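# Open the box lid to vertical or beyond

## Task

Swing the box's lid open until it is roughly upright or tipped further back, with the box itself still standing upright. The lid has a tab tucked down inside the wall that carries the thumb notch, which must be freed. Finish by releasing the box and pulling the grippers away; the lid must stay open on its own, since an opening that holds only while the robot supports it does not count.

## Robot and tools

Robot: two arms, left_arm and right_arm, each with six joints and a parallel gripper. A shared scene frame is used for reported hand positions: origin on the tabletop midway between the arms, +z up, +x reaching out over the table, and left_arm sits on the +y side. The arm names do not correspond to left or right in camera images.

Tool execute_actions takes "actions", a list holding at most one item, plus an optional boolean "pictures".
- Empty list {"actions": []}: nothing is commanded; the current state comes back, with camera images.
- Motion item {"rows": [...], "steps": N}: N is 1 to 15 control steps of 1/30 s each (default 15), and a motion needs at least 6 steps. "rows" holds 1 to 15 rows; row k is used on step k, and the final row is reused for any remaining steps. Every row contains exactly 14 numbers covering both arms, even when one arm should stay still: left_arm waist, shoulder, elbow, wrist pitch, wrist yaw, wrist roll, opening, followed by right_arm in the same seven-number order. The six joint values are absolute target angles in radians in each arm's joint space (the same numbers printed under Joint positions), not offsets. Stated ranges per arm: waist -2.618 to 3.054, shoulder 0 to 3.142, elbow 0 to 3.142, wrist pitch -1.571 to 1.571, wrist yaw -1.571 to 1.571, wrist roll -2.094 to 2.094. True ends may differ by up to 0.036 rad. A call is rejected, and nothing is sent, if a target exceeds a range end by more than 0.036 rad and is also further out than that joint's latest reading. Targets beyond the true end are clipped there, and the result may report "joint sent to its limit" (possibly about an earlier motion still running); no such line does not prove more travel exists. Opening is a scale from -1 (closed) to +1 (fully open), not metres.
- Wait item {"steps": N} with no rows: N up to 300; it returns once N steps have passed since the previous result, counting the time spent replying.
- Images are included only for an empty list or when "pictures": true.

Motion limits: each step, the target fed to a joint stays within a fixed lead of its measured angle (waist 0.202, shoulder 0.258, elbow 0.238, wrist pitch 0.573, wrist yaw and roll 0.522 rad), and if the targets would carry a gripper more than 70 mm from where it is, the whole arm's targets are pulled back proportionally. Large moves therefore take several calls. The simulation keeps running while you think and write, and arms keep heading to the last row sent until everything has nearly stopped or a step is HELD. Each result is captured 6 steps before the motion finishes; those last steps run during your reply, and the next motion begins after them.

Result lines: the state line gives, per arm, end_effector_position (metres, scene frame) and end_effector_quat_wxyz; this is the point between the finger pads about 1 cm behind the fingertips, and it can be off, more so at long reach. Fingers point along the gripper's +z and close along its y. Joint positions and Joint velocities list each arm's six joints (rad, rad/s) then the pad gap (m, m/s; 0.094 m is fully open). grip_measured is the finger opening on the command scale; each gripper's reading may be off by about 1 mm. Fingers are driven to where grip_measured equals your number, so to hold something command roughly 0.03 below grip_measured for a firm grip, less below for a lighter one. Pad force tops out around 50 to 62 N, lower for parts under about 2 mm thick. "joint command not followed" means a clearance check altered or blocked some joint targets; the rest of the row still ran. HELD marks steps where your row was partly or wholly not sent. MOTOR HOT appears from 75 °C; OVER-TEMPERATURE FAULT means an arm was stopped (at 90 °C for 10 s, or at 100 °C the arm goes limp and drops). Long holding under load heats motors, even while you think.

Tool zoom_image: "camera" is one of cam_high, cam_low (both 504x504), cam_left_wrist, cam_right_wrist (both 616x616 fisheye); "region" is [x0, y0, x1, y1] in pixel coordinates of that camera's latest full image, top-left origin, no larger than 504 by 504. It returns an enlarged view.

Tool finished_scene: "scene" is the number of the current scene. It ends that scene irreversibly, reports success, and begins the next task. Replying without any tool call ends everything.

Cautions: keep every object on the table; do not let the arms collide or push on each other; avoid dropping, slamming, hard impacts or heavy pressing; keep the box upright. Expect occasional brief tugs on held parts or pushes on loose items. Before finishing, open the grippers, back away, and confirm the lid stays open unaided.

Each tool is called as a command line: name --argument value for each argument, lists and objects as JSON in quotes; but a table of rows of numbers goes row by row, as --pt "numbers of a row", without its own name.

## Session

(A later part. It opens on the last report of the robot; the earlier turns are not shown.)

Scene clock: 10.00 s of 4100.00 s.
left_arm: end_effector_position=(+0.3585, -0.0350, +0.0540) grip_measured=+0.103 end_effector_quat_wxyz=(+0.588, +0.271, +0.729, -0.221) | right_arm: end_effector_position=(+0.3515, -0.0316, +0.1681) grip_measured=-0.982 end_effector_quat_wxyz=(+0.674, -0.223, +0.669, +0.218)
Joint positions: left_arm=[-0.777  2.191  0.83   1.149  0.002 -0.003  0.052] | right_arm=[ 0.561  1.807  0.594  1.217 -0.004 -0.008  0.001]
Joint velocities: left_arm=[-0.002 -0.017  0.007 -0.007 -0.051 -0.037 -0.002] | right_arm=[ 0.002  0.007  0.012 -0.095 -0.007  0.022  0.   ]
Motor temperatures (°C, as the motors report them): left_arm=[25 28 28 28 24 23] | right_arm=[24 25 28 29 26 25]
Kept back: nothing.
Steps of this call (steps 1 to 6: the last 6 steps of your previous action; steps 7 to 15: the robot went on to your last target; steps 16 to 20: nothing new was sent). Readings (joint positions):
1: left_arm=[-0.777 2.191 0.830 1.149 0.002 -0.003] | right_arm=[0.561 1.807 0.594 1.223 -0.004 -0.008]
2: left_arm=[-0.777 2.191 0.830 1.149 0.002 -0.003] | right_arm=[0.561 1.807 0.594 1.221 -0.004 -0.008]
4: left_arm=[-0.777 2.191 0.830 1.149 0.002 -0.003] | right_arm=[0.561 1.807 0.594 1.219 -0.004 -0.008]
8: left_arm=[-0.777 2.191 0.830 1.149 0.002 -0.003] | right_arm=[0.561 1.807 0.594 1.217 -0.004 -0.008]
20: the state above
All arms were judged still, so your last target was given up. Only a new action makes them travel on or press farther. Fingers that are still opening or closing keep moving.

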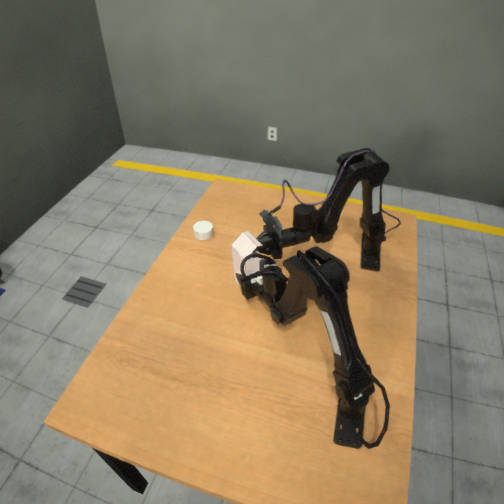

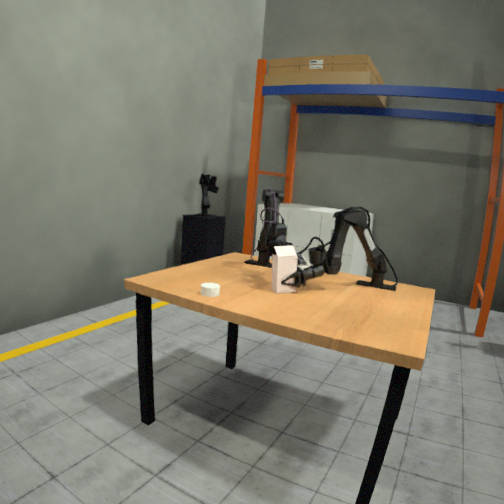

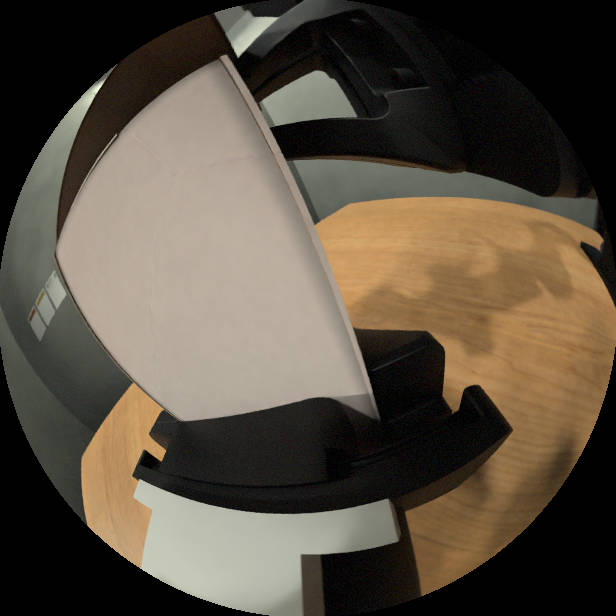

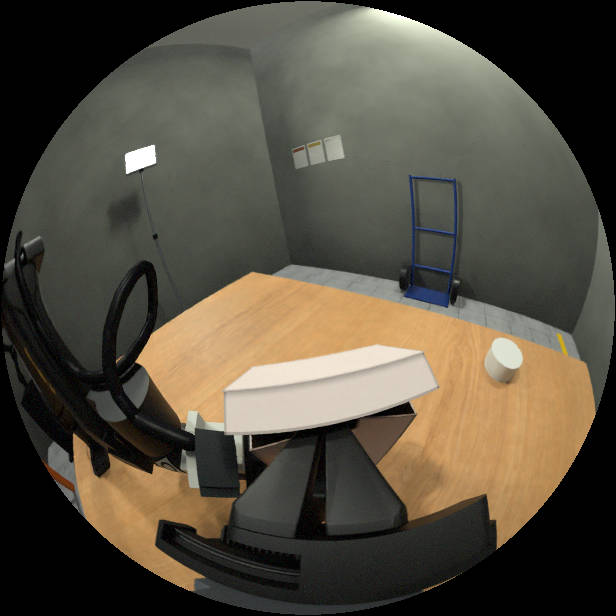

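execute_actions --actions '[{"rows":[[-0.785,2.19,0.84,1.14,0,0,0.06, 0.55,1.82,0.67,1.24,0,0,-1],[-0.785,2.19,0.84,1.14,0,0,0.06, 0.55,1.82,0.67,1.24,0,0,-1],[-0.785,2.19,0.84,1.14,0,0,0.06, 0.55,1.82,0.67,1.24,0,0,-1],[-0.785,2.19,0.84,1.14,0,0,0.06, 0.55,1.82,0.67,1.24,0,0,-1],[-0.785,2.19,0.84,1.14,0,0,0.06, 0.55,1.82,0.67,1.24,0,0,-1],[-0.785,2.19,0.84,1.14,0,0,0.06, 0.55,1.82,0.67,1.24,0,0,-1],[-0.785,2.19,0.84,1.14,0,0,0.06, 0.55,1.86,0.78,1.17,0,0,-1],[-0.785,2.19,0.84,1.14,0,0,0.06, 0.55,1.86,0.78,1.17,0,0,-1],[-0.785,2.19,0.84,1.14,0,0,0.06, 0.55,1.86,0.78,1.17,0,0,-1],[-0.785,2.19,0.84,1.14,0,0,0.06, 0.55,1.92,0.92,1.08,0,0,-1]],"steps":15}]'

execute_actions --actions '[{"steps":20}]'

execute_actions --actions '[{"rows":[[-0.785,2.19,0.84,1.14,0,0,0.06, 0.55,1.96,1.0,0.90,0,0,-1]],"steps":15}]'

execute_actions --actions '[{"steps":15}]' --pictures true

Scene clock: 10.73 s of 4100.00 s.
left_arm: end_effector_position=(+0.3673, -0.0250, +0.0560) grip_measured=+0.103 end_effector_quat_wxyz=(+0.596, +0.246, +0.735, -0.209) | right_arm: end_effector_position=(+0.3702, -0.0160, +0.1843) grip_measured=-0.983 end_effector_quat_wxyz=(+0.683, -0.223, +0.658, +0.225)
Joint positions: left_arm=[-0.766  2.191  0.83   1.157 -0.042 -0.023  0.052] | right_arm=[ 0.56   1.844  0.705  1.175 -0.015 -0.008  0.001]
Joint velocities: left_arm=[ 0.027 -0.007 -0.007 -0.081  0.095  0.168 -0.   ] | right_arm=[-0.061  0.33   0.877 -0.183  0.095 -0.022  0.   ]
Motor temperatures (°C, as the motors report them): left_arm=[25 28 28 28 24 23] | right_arm=[24 25 28 29 26 25]
Steps of this call (steps 1 to 13: nothing new was sent; steps 14 to 22: the first 9 steps of this action). Readings (joint positions):
14: left_arm=[-0.777 2.191 0.830 1.149 0.002 -0.004] | right_arm=[0.561 1.807 0.600 1.217 -0.004 -0.008]
15: left_arm=[-0.777 2.191 0.830 1.150 -0.005 -0.007] | right_arm=[0.561 1.809 0.611 1.215 -0.005 -0.008]
17: left_arm=[-0.774 2.191 0.830 1.157 -0.017 -0.011] | right_arm=[0.561 1.812 0.626 1.210 -0.011 -0.008]
21: left_arm=[-0.770 2.191 0.830 1.158 -0.044 -0.026] | right_arm=[0.561 1.830 0.674 1.183 -0.017 -0.008]
22: the state above

Scene clock: 11.40 s of 4100.00 s.
left_arm: end_effector_position=(+0.3763, -0.0148, +0.0563) grip_measured=+0.103 end_effector_quat_wxyz=(+0.598, +0.225, +0.742, -0.201) | right_arm: end_effector_position=(+0.4035, +0.0013, +0.2004) grip_measured=-0.983 end_effector_quat_wxyz=(+0.689, -0.217, +0.655, +0.222)
Joint positions: left_arm=[-0.748  2.191  0.833  1.153 -0.064 -0.044  0.052] | right_arm=[ 0.551  1.909  0.88   1.076 -0.011 -0.008  0.001]
Joint velocities: left_arm=[ 0.002 -0.007 -0.007  0.051 -0.007  0.007 -0.001] | right_arm=[-0.022 -0.002  0.007  0.007 -0.022 -0.007 -0.001]
Motor temperatures (°C, as the motors report them): left_arm=[25 28 28 28 24 23] | right_arm=[24 25 29 29 26 25]
Kept back: nothing.
Steps of this call (steps 1 to 6: the last 6 steps of your previous action; steps 7 to 20: the robot went on to your last target). Readings (joint positions):
1: left_arm=[-0.766 2.191 0.830 1.154 -0.039 -0.021] | right_arm=[0.560 1.861 0.750 1.159 -0.013 -0.008]
2: left_arm=[-0.767 2.191 0.830 1.158 -0.041 -0.025] | right_arm=[0.557 1.883 0.807 1.136 -0.001 -0.008]
4: left_arm=[-0.753 2.191 0.833 1.162 -0.061 -0.043] | right_arm=[0.551 1.905 0.866 1.102 -0.010 -0.008]
8: left_arm=[-0.748 2.191 0.833 1.158 -0.064 -0.044] | right_arm=[0.551 1.909 0.880 1.081 -0.013 -0.008]
20: the state above

Scene clock: 11.70 s of 4100.00 s.
left_arm: end_effector_position=(+0.3827, -0.0056, +0.0548) grip_measured=+0.103 end_effector_quat_wxyz=(+0.597, +0.203, +0.750, -0.197) | right_arm: end_effector_position=(+0.4143, +0.0135, +0.1949) grip_measured=-0.983 end_effector_quat_wxyz=(+0.665, -0.228, +0.674, +0.225)
Joint positions: left_arm=[-0.734  2.191  0.833  1.146 -0.087 -0.073  0.052] | right_arm=[ 0.551  1.929  0.963  0.953 -0.031 -0.     0.001]
Joint velocities: left_arm=[ 0.007 -0.017  0.007 -0.037 -0.022 -0.022 -0.   ] | right_arm=[-0.007 -0.002  0.017 -0.037 -0.007  0.037  0.001]
Motor temperatures (°C, as the motors report them): left_arm=[25 28 28 28 24 23] | right_arm=[24 25 29 29 26 25]
Steps of this call (steps 1 to 9: the first 9 steps of this action). Readings (joint positions):
1: left_arm=[-0.748 2.191 0.833 1.150 -0.066 -0.047] | right_arm=[0.551 1.912 0.893 1.055 -0.011 -0.008]
2: left_arm=[-0.745 2.191 0.833 1.148 -0.073 -0.057] | right_arm=[0.551 1.919 0.915 1.023 -0.016 -0.005]
4: left_arm=[-0.735 2.191 0.833 1.146 -0.083 -0.063] | right_arm=[0.551 1.928 0.948 0.980 -0.024 -0.005]
8: left_arm=[-0.734 2.191 0.833 1.146 -0.087 -0.072] | right_arm=[0.551 1.929 0.962 0.954 -0.031 -0.001]
9: the state above

Scene clock: 12.20 s of 4100.00 s.
left_arm: end_effector_position=(+0.3827, -0.0055, +0.0548) grip_measured=+0.103 end_effector_quat_wxyz=(+0.597, +0.202, +0.751, -0.197) | right_arm: end_effector_position=(+0.4145, +0.0137, +0.1946) grip_measured=-0.983 end_effector_quat_wxyz=(+0.664, -0.227, +0.676, +0.226)
Joint positions: left_arm=[-0.734  2.191  0.833  1.146 -0.087 -0.074  0.052] | right_arm=[ 0.551  1.929  0.964  0.949 -0.031  0.003  0.001]
Joint velocities: left_arm=[ 0.002  0.002 -0.007 -0.022 -0.037 -0.007 -0.   ] | right_arm=[-0.012 -0.007 -0.012 -0.051  0.066 -0.007 -0.001]
Motor temperatures (°C, as the motors report them): left_arm=[25 28 28 28 24 23] | right_arm=[24 25 29 29 26 25]
Kept back: nothing.
Steps of this call (steps 1 to 6: the last 6 steps of your previous action; steps 7 to 15: the robot went on to your last target). Readings (joint positions):
1: left_arm=[-0.734 2.191 0.833 1.146 -0.087 -0.073] | right_arm=[0.551 1.929 0.963 0.952 -0.031 0.000]
2: left_arm=[-0.734 2.191 0.833 1.146 -0.087 -0.074] | right_arm=[0.551 1.929 0.964 0.951 -0.031 0.001]
4: left_arm=[-0.734 2.191 0.833 1.146 -0.087 -0.074] | right_arm=[0.551 1.929 0.964 0.950 -0.031 0.002]
8: left_arm=[-0.734 2.191 0.833 1.146 -0.087 -0.074] | right_arm=[0.551 1.929 0.964 0.949 -0.031 0.003]
15: the state above
All arms were judged still, so your last target was given up. Only a new action makes them travel on or press farther. Fingers that are still opening or closing keep moving.

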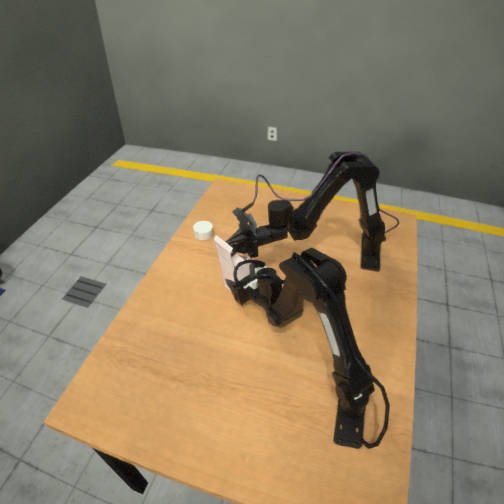

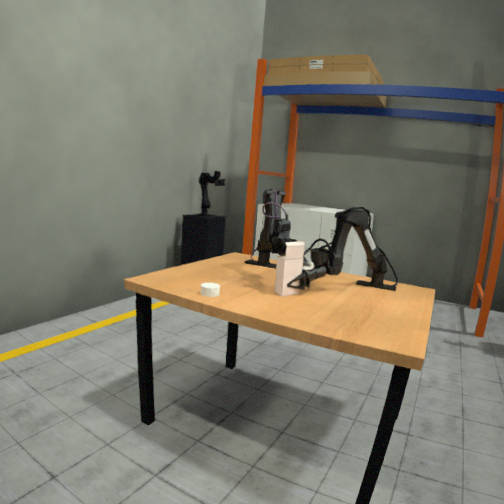

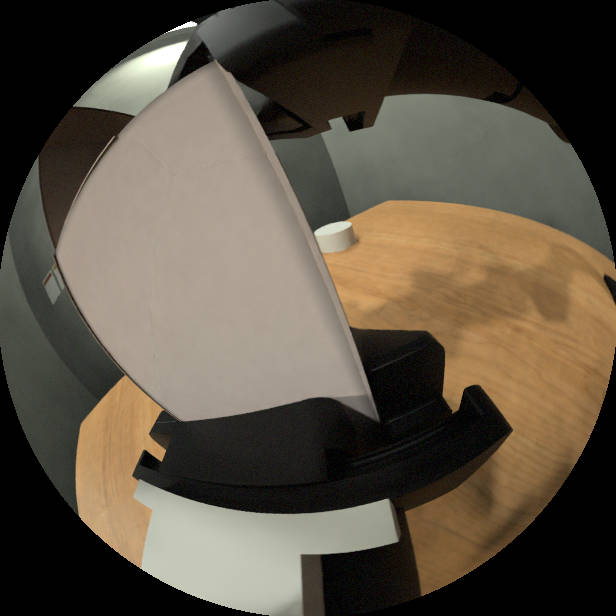

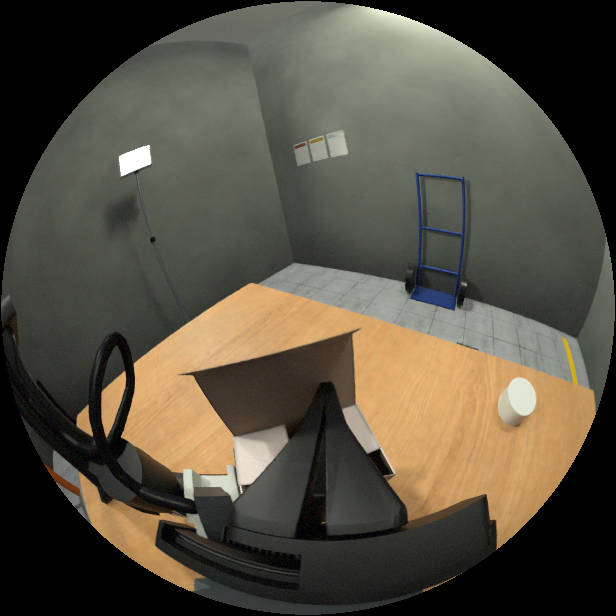

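execute_actions --actions '[{"rows":[[-0.785,2.19,0.84,1.14,0,0,0.06, 0.55,1.80,0.98,0.80,0,0,-1]],"steps":15}]'

execute_actions --actions '[{"steps":20}]' --pictures true

Scene clock: 12.80 s of 4100.00 s.
left_arm: end_effector_position=(+0.3605, -0.0339, +0.0545) grip_measured=+0.103 end_effector_quat_wxyz=(+0.589, +0.260, +0.733, -0.218) | right_arm: end_effector_position=(+0.4064, +0.0038, +0.2352) grip_measured=-0.983 end_effector_quat_wxyz=(+0.673, -0.219, +0.670, +0.222)
Joint positions: left_arm=[-0.781  2.191  0.833  1.146 -0.022 -0.018  0.052] | right_arm=[ 0.551  1.801  0.964  0.843 -0.013  0.003  0.001]
Joint velocities: left_arm=[-0.061 -0.007 -0.002  0.007  0.198  0.095  0.   ] | right_arm=[ 0.007 -0.007 -0.017 -0.022  0.022  0.022  0.   ]
Motor temperatures (°C, as the motors report them): left_arm=[25 28 28 28 24 23] | right_arm=[24 26 29 29 26 25]
Steps of this call (steps 1 to 9: nothing new was sent; steps 10 to 18: the first 9 steps of this action). Readings (joint positions):
10: left_arm=[-0.734 2.191 0.833 1.147 -0.086 -0.071] | right_arm=[0.551 1.914 0.964 0.925 -0.030 0.003]
11: left_arm=[-0.737 2.191 0.833 1.147 -0.080 -0.063] | right_arm=[0.551 1.891 0.964 0.881 -0.028 0.003]
13: left_arm=[-0.748 2.191 0.833 1.147 -0.063 -0.046] | right_arm=[0.551 1.847 0.964 0.844 -0.023 0.003]
17: left_arm=[-0.778 2.191 0.833 1.146 -0.028 -0.022] | right_arm=[0.551 1.802 0.964 0.843 -0.014 0.003]
18: the state above

Scene clock: 13.47 s of 4100.00 s.
left_arm: end_effector_position=(+0.3585, -0.0362, +0.0543) grip_measured=+0.104 end_effector_quat_wxyz=(+0.589, +0.269, +0.730, -0.219) | right_arm: end_effector_position=(+0.4068, +0.0031, +0.2290) grip_measured=-0.983 end_effector_quat_wxyz=(+0.666, -0.220, +0.679, +0.218)
Joint positions: left_arm=[-0.782  2.191  0.833  1.145 -0.008 -0.005  0.052] | right_arm=[ 0.551  1.801  0.964  0.818 -0.008  0.003  0.001]
Joint velocities: left_arm=[-0.002  0.012 -0.012 -0.022 -0.037  0.022 -0.   ] | right_arm=[ 0.002 -0.007  0.002 -0.007  0.081 -0.051  0.   ]
Motor temperatures (°C, as the motors report them): left_arm=[25 28 28 28 24 23] | right_arm=[24 26 29 30 26 25]
Kept back: nothing.
Steps of this call (steps 1 to 6: the last 6 steps of your previous action; steps 7 to 20: the robot went on to your last target). Readings (joint positions):
1: left_arm=[-0.782 2.191 0.833 1.146 -0.018 -0.015] | right_arm=[0.551 1.801 0.964 0.839 -0.012 0.003]
2: left_arm=[-0.782 2.191 0.833 1.145 -0.015 -0.013] | right_arm=[0.551 1.801 0.964 0.833 -0.011 0.003]
4: left_arm=[-0.782 2.191 0.833 1.145 -0.013 -0.010] | right_arm=[0.551 1.801 0.964 0.827 -0.010 0.003]
8: left_arm=[-0.782 2.191 0.833 1.145 -0.010 -0.007] | right_arm=[0.551 1.801 0.964 0.821 -0.009 0.003]
20: the state above

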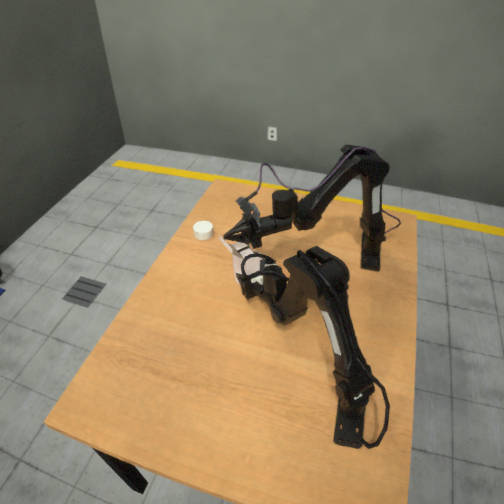

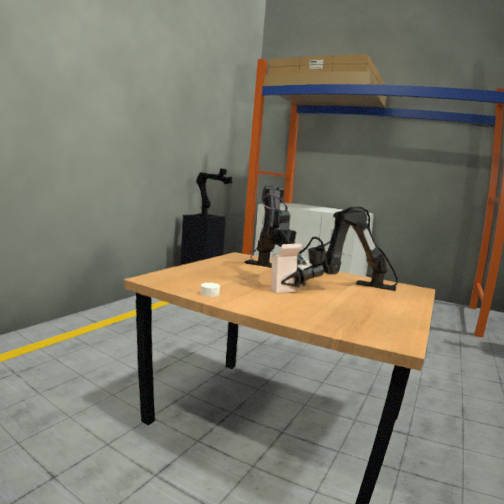

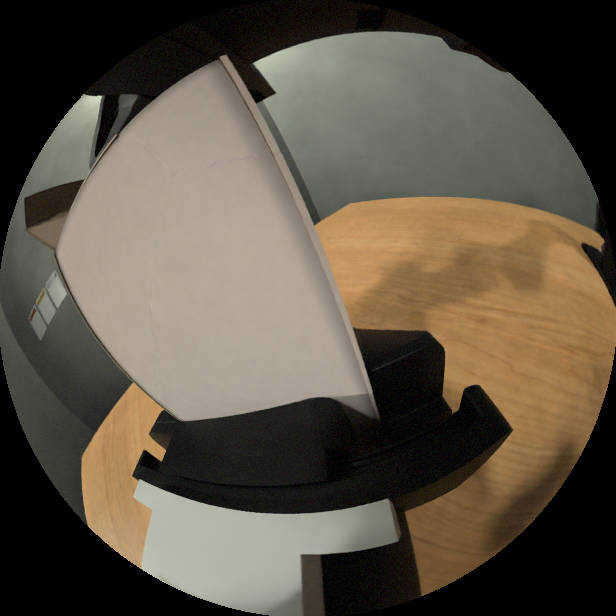

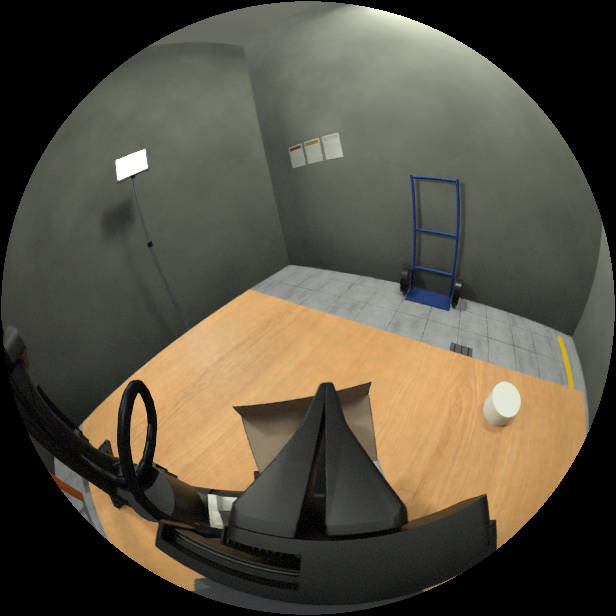

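The lid is past vertical. I'll tip it down a little more, then retreat.

execute_actions --actions '[{"rows":[[-0.785,2.19,0.84,1.14,0,0,0.06, 0.55,1.80,1.04,0.60,0,0,-1]],"steps":15}]'

execute_actions --actions '[{"steps":15}]'

execute_actions --actions '[{"rows":[[-0.785,2.19,0.84,1.14,0,0,0.06, 0.55,1.6,0.95,0.8,0,0,-1]],"steps":15}]'

execute_actions --actions '[{"rows":[[-0.785,2.19,0.84,1.14,0,0,1, 0.3,1.2,0.7,0.3,0,0,-1]],"steps":15}]'

execute_actions --actions '[{"rows":[[-0.785,2.10,0.5,1.42,0,0,1, 0.3,1.2,0.7,0.3,0,0,-1]],"steps":15}]'

execute_actions --actions '[{"rows":[[-0.4,1.8,0.4,1.2,0,0,1, 0.3,1.2,0.7,0.3,0,0,-1]],"steps":15}]'

execute_actions --actions '[{"steps":25}]' --pictures true

Scene clock: 14.23 s of 4100.00 s.
left_arm: end_effector_position=(+0.3585, -0.0362, +0.0543) grip_measured=+0.104 end_effector_quat_wxyz=(+0.589, +0.269, +0.730, -0.219) | right_arm: end_effector_position=(+0.4109, +0.0061, +0.2115) grip_measured=-0.983 end_effector_quat_wxyz=(+0.625, -0.232, +0.717, +0.205)
Joint positions: left_arm=[-0.782  2.191  0.833  1.145 -0.008 -0.005  0.052] | right_arm=[ 0.551  1.801  1.018  0.647 -0.008  0.003  0.001]
Joint velocities: left_arm=[-0.012 -0.012  0.012 -0.051  0.022  0.066  0.   ] | right_arm=[ 0.002  0.002 -0.022 -0.271  0.007 -0.007  0.   ]
Motor temperatures (°C, as the motors report them): left_arm=[25 28 28 28 24 23] | right_arm=[24 26 29 30 26 25]
Steps of this call (steps 1 to 14: the robot went on to your last target; steps 15 to 23: the first 9 steps of this action). Readings (joint positions):
15: left_arm=[-0.782 2.191 0.833 1.145 -0.008 -0.005] | right_arm=[0.551 1.801 0.973 0.791 -0.008 0.003]
16: left_arm=[-0.782 2.191 0.833 1.145 -0.008 -0.005] | right_arm=[0.551 1.801 0.989 0.752 -0.008 0.003]
18: left_arm=[-0.782 2.191 0.833 1.145 -0.008 -0.005] | right_arm=[0.551 1.801 1.010 0.703 -0.008 0.003]
22: left_arm=[-0.782 2.191 0.833 1.145 -0.008 -0.005] | right_arm=[0.551 1.801 1.018 0.657 -0.008 0.003]
23: the state above

Scene clock: 14.73 s of 4100.00 s.
left_arm: end_effector_position=(+0.3584, -0.0362, +0.0543) grip_measured=+0.104 end_effector_quat_wxyz=(+0.589, +0.269, +0.730, -0.219) | right_arm: end_effector_position=(+0.4100, +0.0054, +0.2044) grip_measured=-0.983 end_effector_quat_wxyz=(+0.614, -0.235, +0.726, +0.201)
Joint positions: left_arm=[-0.782  2.191  0.833  1.145 -0.008 -0.005  0.052] | right_arm=[ 0.551  1.801  1.018  0.618 -0.008  0.003  0.001]
Joint velocities: left_arm=[ 0.007  0.012 -0.007  0.051 -0.022  0.007  0.001] | right_arm=[-0.007 -0.007  0.022  0.051 -0.066 -0.081 -0.   ]
Motor temperatures (°C, as the motors report them): left_arm=[25 28 28 28 24 23] | right_arm=[24 26 29 30 26 25]
Kept back: nothing.
Steps of this call (steps 1 to 6: the last 6 steps of your previous action; steps 7 to 15: the robot went on to your last target). Readings (joint positions):
1: left_arm=[-0.782 2.191 0.833 1.145 -0.008 -0.005] | right_arm=[0.551 1.801 1.018 0.640 -0.008 0.003]
2: left_arm=[-0.782 2.191 0.833 1.145 -0.008 -0.005] | right_arm=[0.551 1.801 1.018 0.634 -0.008 0.003]
4: left_arm=[-0.782 2.191 0.833 1.145 -0.008 -0.005] | right_arm=[0.551 1.801 1.018 0.627 -0.008 0.003]
8: left_arm=[-0.782 2.191 0.833 1.145 -0.008 -0.005] | right_arm=[0.551 1.801 1.018 0.621 -0.008 0.003]
15: the state above

Scene clock: 15.03 s of 4100.00 s.
left_arm: end_effector_position=(+0.3584, -0.0362, +0.0543) grip_measured=+0.104 end_effector_quat_wxyz=(+0.589, +0.269, +0.730, -0.219) | right_arm: end_effector_position=(+0.3804, -0.0158, +0.3202) grip_measured=-0.983 end_effector_quat_wxyz=(+0.719, -0.202, +0.622, +0.235)
Joint positions: left_arm=[-0.782  2.191  0.833  1.145 -0.008 -0.005  0.052] | right_arm=[ 0.551  1.596  0.956  0.784 -0.008  0.003  0.001]
Joint velocities: left_arm=[ 0.007  0.002 -0.002  0.051 -0.066  0.037 -0.001] | right_arm=[ 0.007 -0.188  0.002  0.564  0.007  0.051 -0.001]
Motor temperatures (°C, as the motors report them): left_arm=[25 28 28 28 24 23] | right_arm=[24 26 29 30 26 25]
Steps of this call (steps 1 to 9: the first 9 steps of this action). Readings (joint positions):
1: left_arm=[-0.782 2.191 0.833 1.145 -0.008 -0.005] | right_arm=[0.551 1.789 1.010 0.627 -0.008 0.003]
2: left_arm=[-0.782 2.191 0.833 1.145 -0.008 -0.005] | right_arm=[0.551 1.763 0.989 0.636 -0.008 0.003]
4: left_arm=[-0.782 2.191 0.833 1.145 -0.008 -0.005] | right_arm=[0.551 1.697 0.960 0.662 -0.008 0.003]
8: left_arm=[-0.782 2.191 0.833 1.145 -0.008 -0.005] | right_arm=[0.551 1.605 0.956 0.763 -0.008 0.003]
9: the state above

Scene clock: 15.53 s of 4100.00 s.
left_arm: end_effector_position=(+0.3583, -0.0364, +0.0543) grip_measured=+1.000 end_effector_quat_wxyz=(+0.588, +0.270, +0.730, -0.220) | right_arm: end_effector_position=(+0.3629, -0.1628, +0.2760) grip_measured=-0.983 end_effector_quat_wxyz=(+0.661, -0.130, +0.729, +0.120)
Joint positions: left_arm=[-0.782  2.191  0.833  1.145 -0.007 -0.005  0.094] | right_arm=[0.295 1.216 0.711 0.408 0.008 0.003 0.001]
Joint velocities: left_arm=[ 0.007 -0.007  0.007 -0.051 -0.037  0.037  0.   ] | right_arm=[-0.012 -0.427  0.007 -0.447  0.037 -0.007 -0.001]
Motor temperatures (°C, as the motors report them): left_arm=[25 29 28 28 24 23] | right_arm=[24 26 29 30 26 25]
Steps of this call (steps 1 to 6: the last 6 steps of your previous action; steps 7 to 15: the first 9 steps of this action). Readings (joint positions):
7: left_arm=[-0.782 2.191 0.833 1.145 -0.007 -0.005] | right_arm=[0.541 1.576 0.942 0.780 -0.016 0.003]
8: left_arm=[-0.782 2.191 0.833 1.145 -0.007 -0.005] | right_arm=[0.518 1.538 0.906 0.733 -0.021 0.003]
10: left_arm=[-0.782 2.191 0.833 1.145 -0.007 -0.005] | right_arm=[0.443 1.443 0.823 0.631 -0.021 0.003]
14: left_arm=[-0.782 2.191 0.833 1.145 -0.007 -0.005] | right_arm=[0.300 1.237 0.713 0.430 0.005 0.003]
15: the state above

Scene clock: 16.03 s of 4100.00 s.
left_arm: end_effector_position=(+0.2978, +0.0165, +0.0366) grip_measured=+1.000 end_effector_quat_wxyz=(+0.574, +0.274, +0.741, -0.214) | right_arm: end_effector_position=(+0.3583, -0.1641, +0.2588) grip_measured=-0.983 end_effector_quat_wxyz=(+0.633, -0.136, +0.754, +0.115)
Joint positions: left_arm=[-0.782  2.108  0.499  1.359 -0.007 -0.005  0.094] | right_arm=[0.295 1.204 0.711 0.319 0.006 0.003 0.001]
Joint velocities: left_arm=[ 0.007 -0.022  0.007  0.344 -0.037  0.037  0.   ] | right_arm=[ 0.007 -0.007 -0.002 -0.066 -0.007 -0.022 -0.001]
Motor temperatures (°C, as the motors report them): left_arm=[25 29 28 29 24 23] | right_arm=[24 26 29 30 26 25]
Steps of this call (steps 1 to 6: the last 6 steps of your previous action; steps 7 to 15: the first 9 steps of this action). Readings (joint positions):
7: left_arm=[-0.782 2.182 0.803 1.180 -0.007 -0.005] | right_arm=[0.295 1.204 0.711 0.338 0.006 0.003]
8: left_arm=[-0.782 2.156 0.734 1.234 -0.007 -0.005] | right_arm=[0.295 1.204 0.711 0.333 0.006 0.003]
10: left_arm=[-0.782 2.111 0.589 1.314 -0.007 -0.005] | right_arm=[0.295 1.204 0.711 0.326 0.006 0.003]
14: left_arm=[-0.782 2.108 0.499 1.349 -0.007 -0.005] | right_arm=[0.295 1.204 0.711 0.320 0.006 0.003]
15: the state above

Scene clock: 16.53 s of 4100.00 s.
left_arm: end_effector_position=(+0.3738, +0.1756, +0.1211) grip_measured=+1.000 end_effector_quat_wxyz=(+0.661, +0.113, +0.735, -0.101) | right_arm: end_effector_position=(+0.3582, -0.1641, +0.2582) grip_measured=-0.983 end_effector_quat_wxyz=(+0.632, -0.136, +0.755, +0.115)
Joint positions: left_arm=[-0.383  1.799  0.429  1.263 -0.015 -0.002  0.094] | right_arm=[0.295 1.204 0.711 0.317 0.006 0.003 0.001]
Joint velocities: left_arm=[ 0.266 -0.002 -0.002 -0.198 -0.139 -0.007  0.   ] | right_arm=[-0.017 -0.007 -0.012 -0.051  0.022  0.007  0.001]
Motor temperatures (°C, as the motors report them): left_arm=[25 29 28 29 24 23] | right_arm=[24 26 29 30 26 25]
Steps of this call (steps 1 to 6: the last 6 steps of your previous action; steps 7 to 15: the first 9 steps of this action). Readings (joint positions):
7: left_arm=[-0.765 2.080 0.490 1.364 0.006 -0.003] | right_arm=[0.295 1.204 0.711 0.317 0.006 0.003]
8: left_arm=[-0.729 2.025 0.466 1.316 0.016 -0.002] | right_arm=[0.295 1.204 0.711 0.317 0.006 0.003]
10: left_arm=[-0.618 1.908 0.432 1.273 0.017 -0.002] | right_arm=[0.295 1.204 0.711 0.317 0.006 0.003]
14: left_arm=[-0.401 1.800 0.429 1.265 -0.008 -0.002] | right_arm=[0.295 1.204 0.711 0.317 0.006 0.003]
15: the state above

Scene clock: 17.37 s of 4100.00 s.
left_arm: end_effector_position=(+0.3684, +0.1733, +0.1043) grip_measured=+1.000 end_effector_quat_wxyz=(+0.636, +0.121, +0.755, -0.102) | right_arm: end_effector_position=(+0.3582, -0.1641, +0.2582) grip_measured=-0.983 end_effector_quat_wxyz=(+0.632, -0.136, +0.755, +0.115)
Joint positions: left_arm=[-0.389  1.799  0.419  1.209 -0.008 -0.002  0.094] | right_arm=[0.295 1.204 0.711 0.317 0.006 0.003 0.001]
Joint velocities: left_arm=[ 0.002 -0.017 -0.007 -0.022  0.037  0.022  0.   ] | right_arm=[-0.017 -0.012  0.017  0.037 -0.022 -0.007 -0.002]
Motor temperatures (°C, as the motors report them): left_arm=[25 29 28 29 24 23] | right_arm=[24 26 29 30 26 25]
Kept back: nothing.
Steps of this call (steps 1 to 6: the last 6 steps of your previous action; steps 7 to 25: the robot went on to your last target). Readings (joint positions):
1: left_arm=[-0.380 1.799 0.429 1.254 -0.018 -0.002] | right_arm=[0.295 1.204 0.711 0.317 0.006 0.003]
2: left_arm=[-0.382 1.799 0.428 1.244 -0.016 -0.002] | right_arm=[0.295 1.204 0.711 0.317 0.006 0.003]
4: left_arm=[-0.388 1.799 0.423 1.231 -0.012 -0.002] | right_arm=[0.295 1.204 0.711 0.317 0.006 0.003]
8: left_arm=[-0.389 1.799 0.419 1.215 -0.009 -0.002] | right_arm=[0.295 1.204 0.711 0.317 0.006 0.003]
25: the state above

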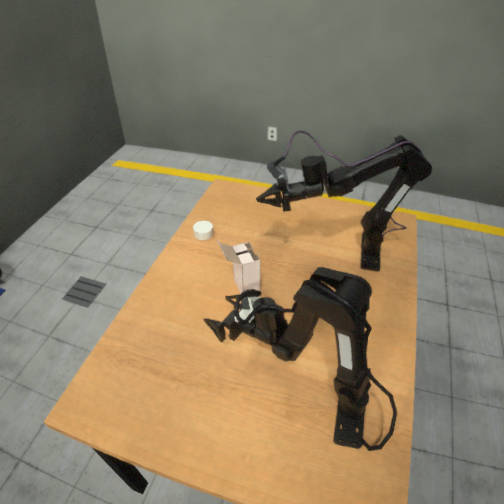

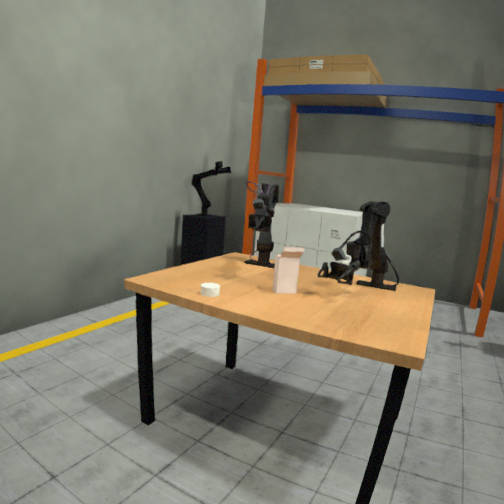

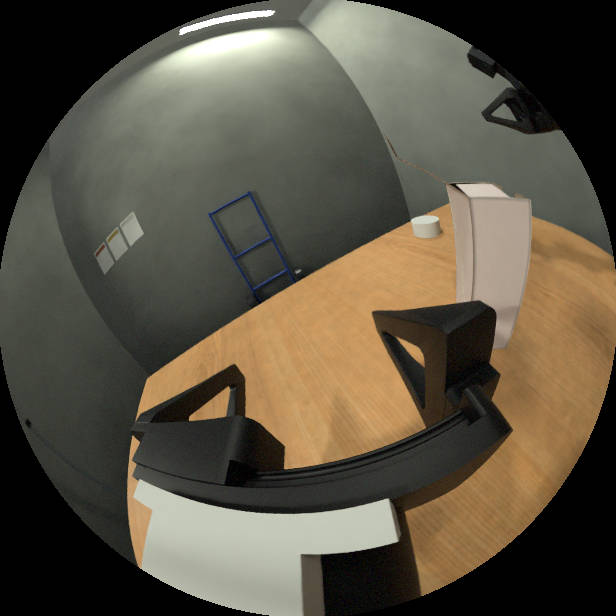

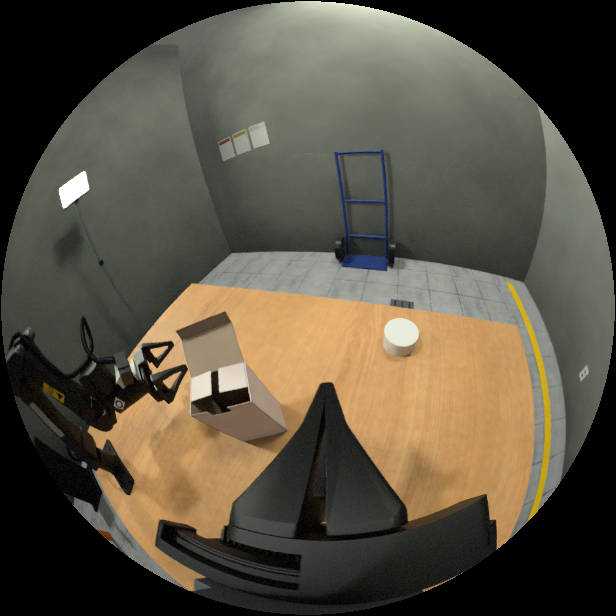

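The box rotated slightly but is upright with the lid open.

finished_scene --scene 2

The scene is finished: the task was done.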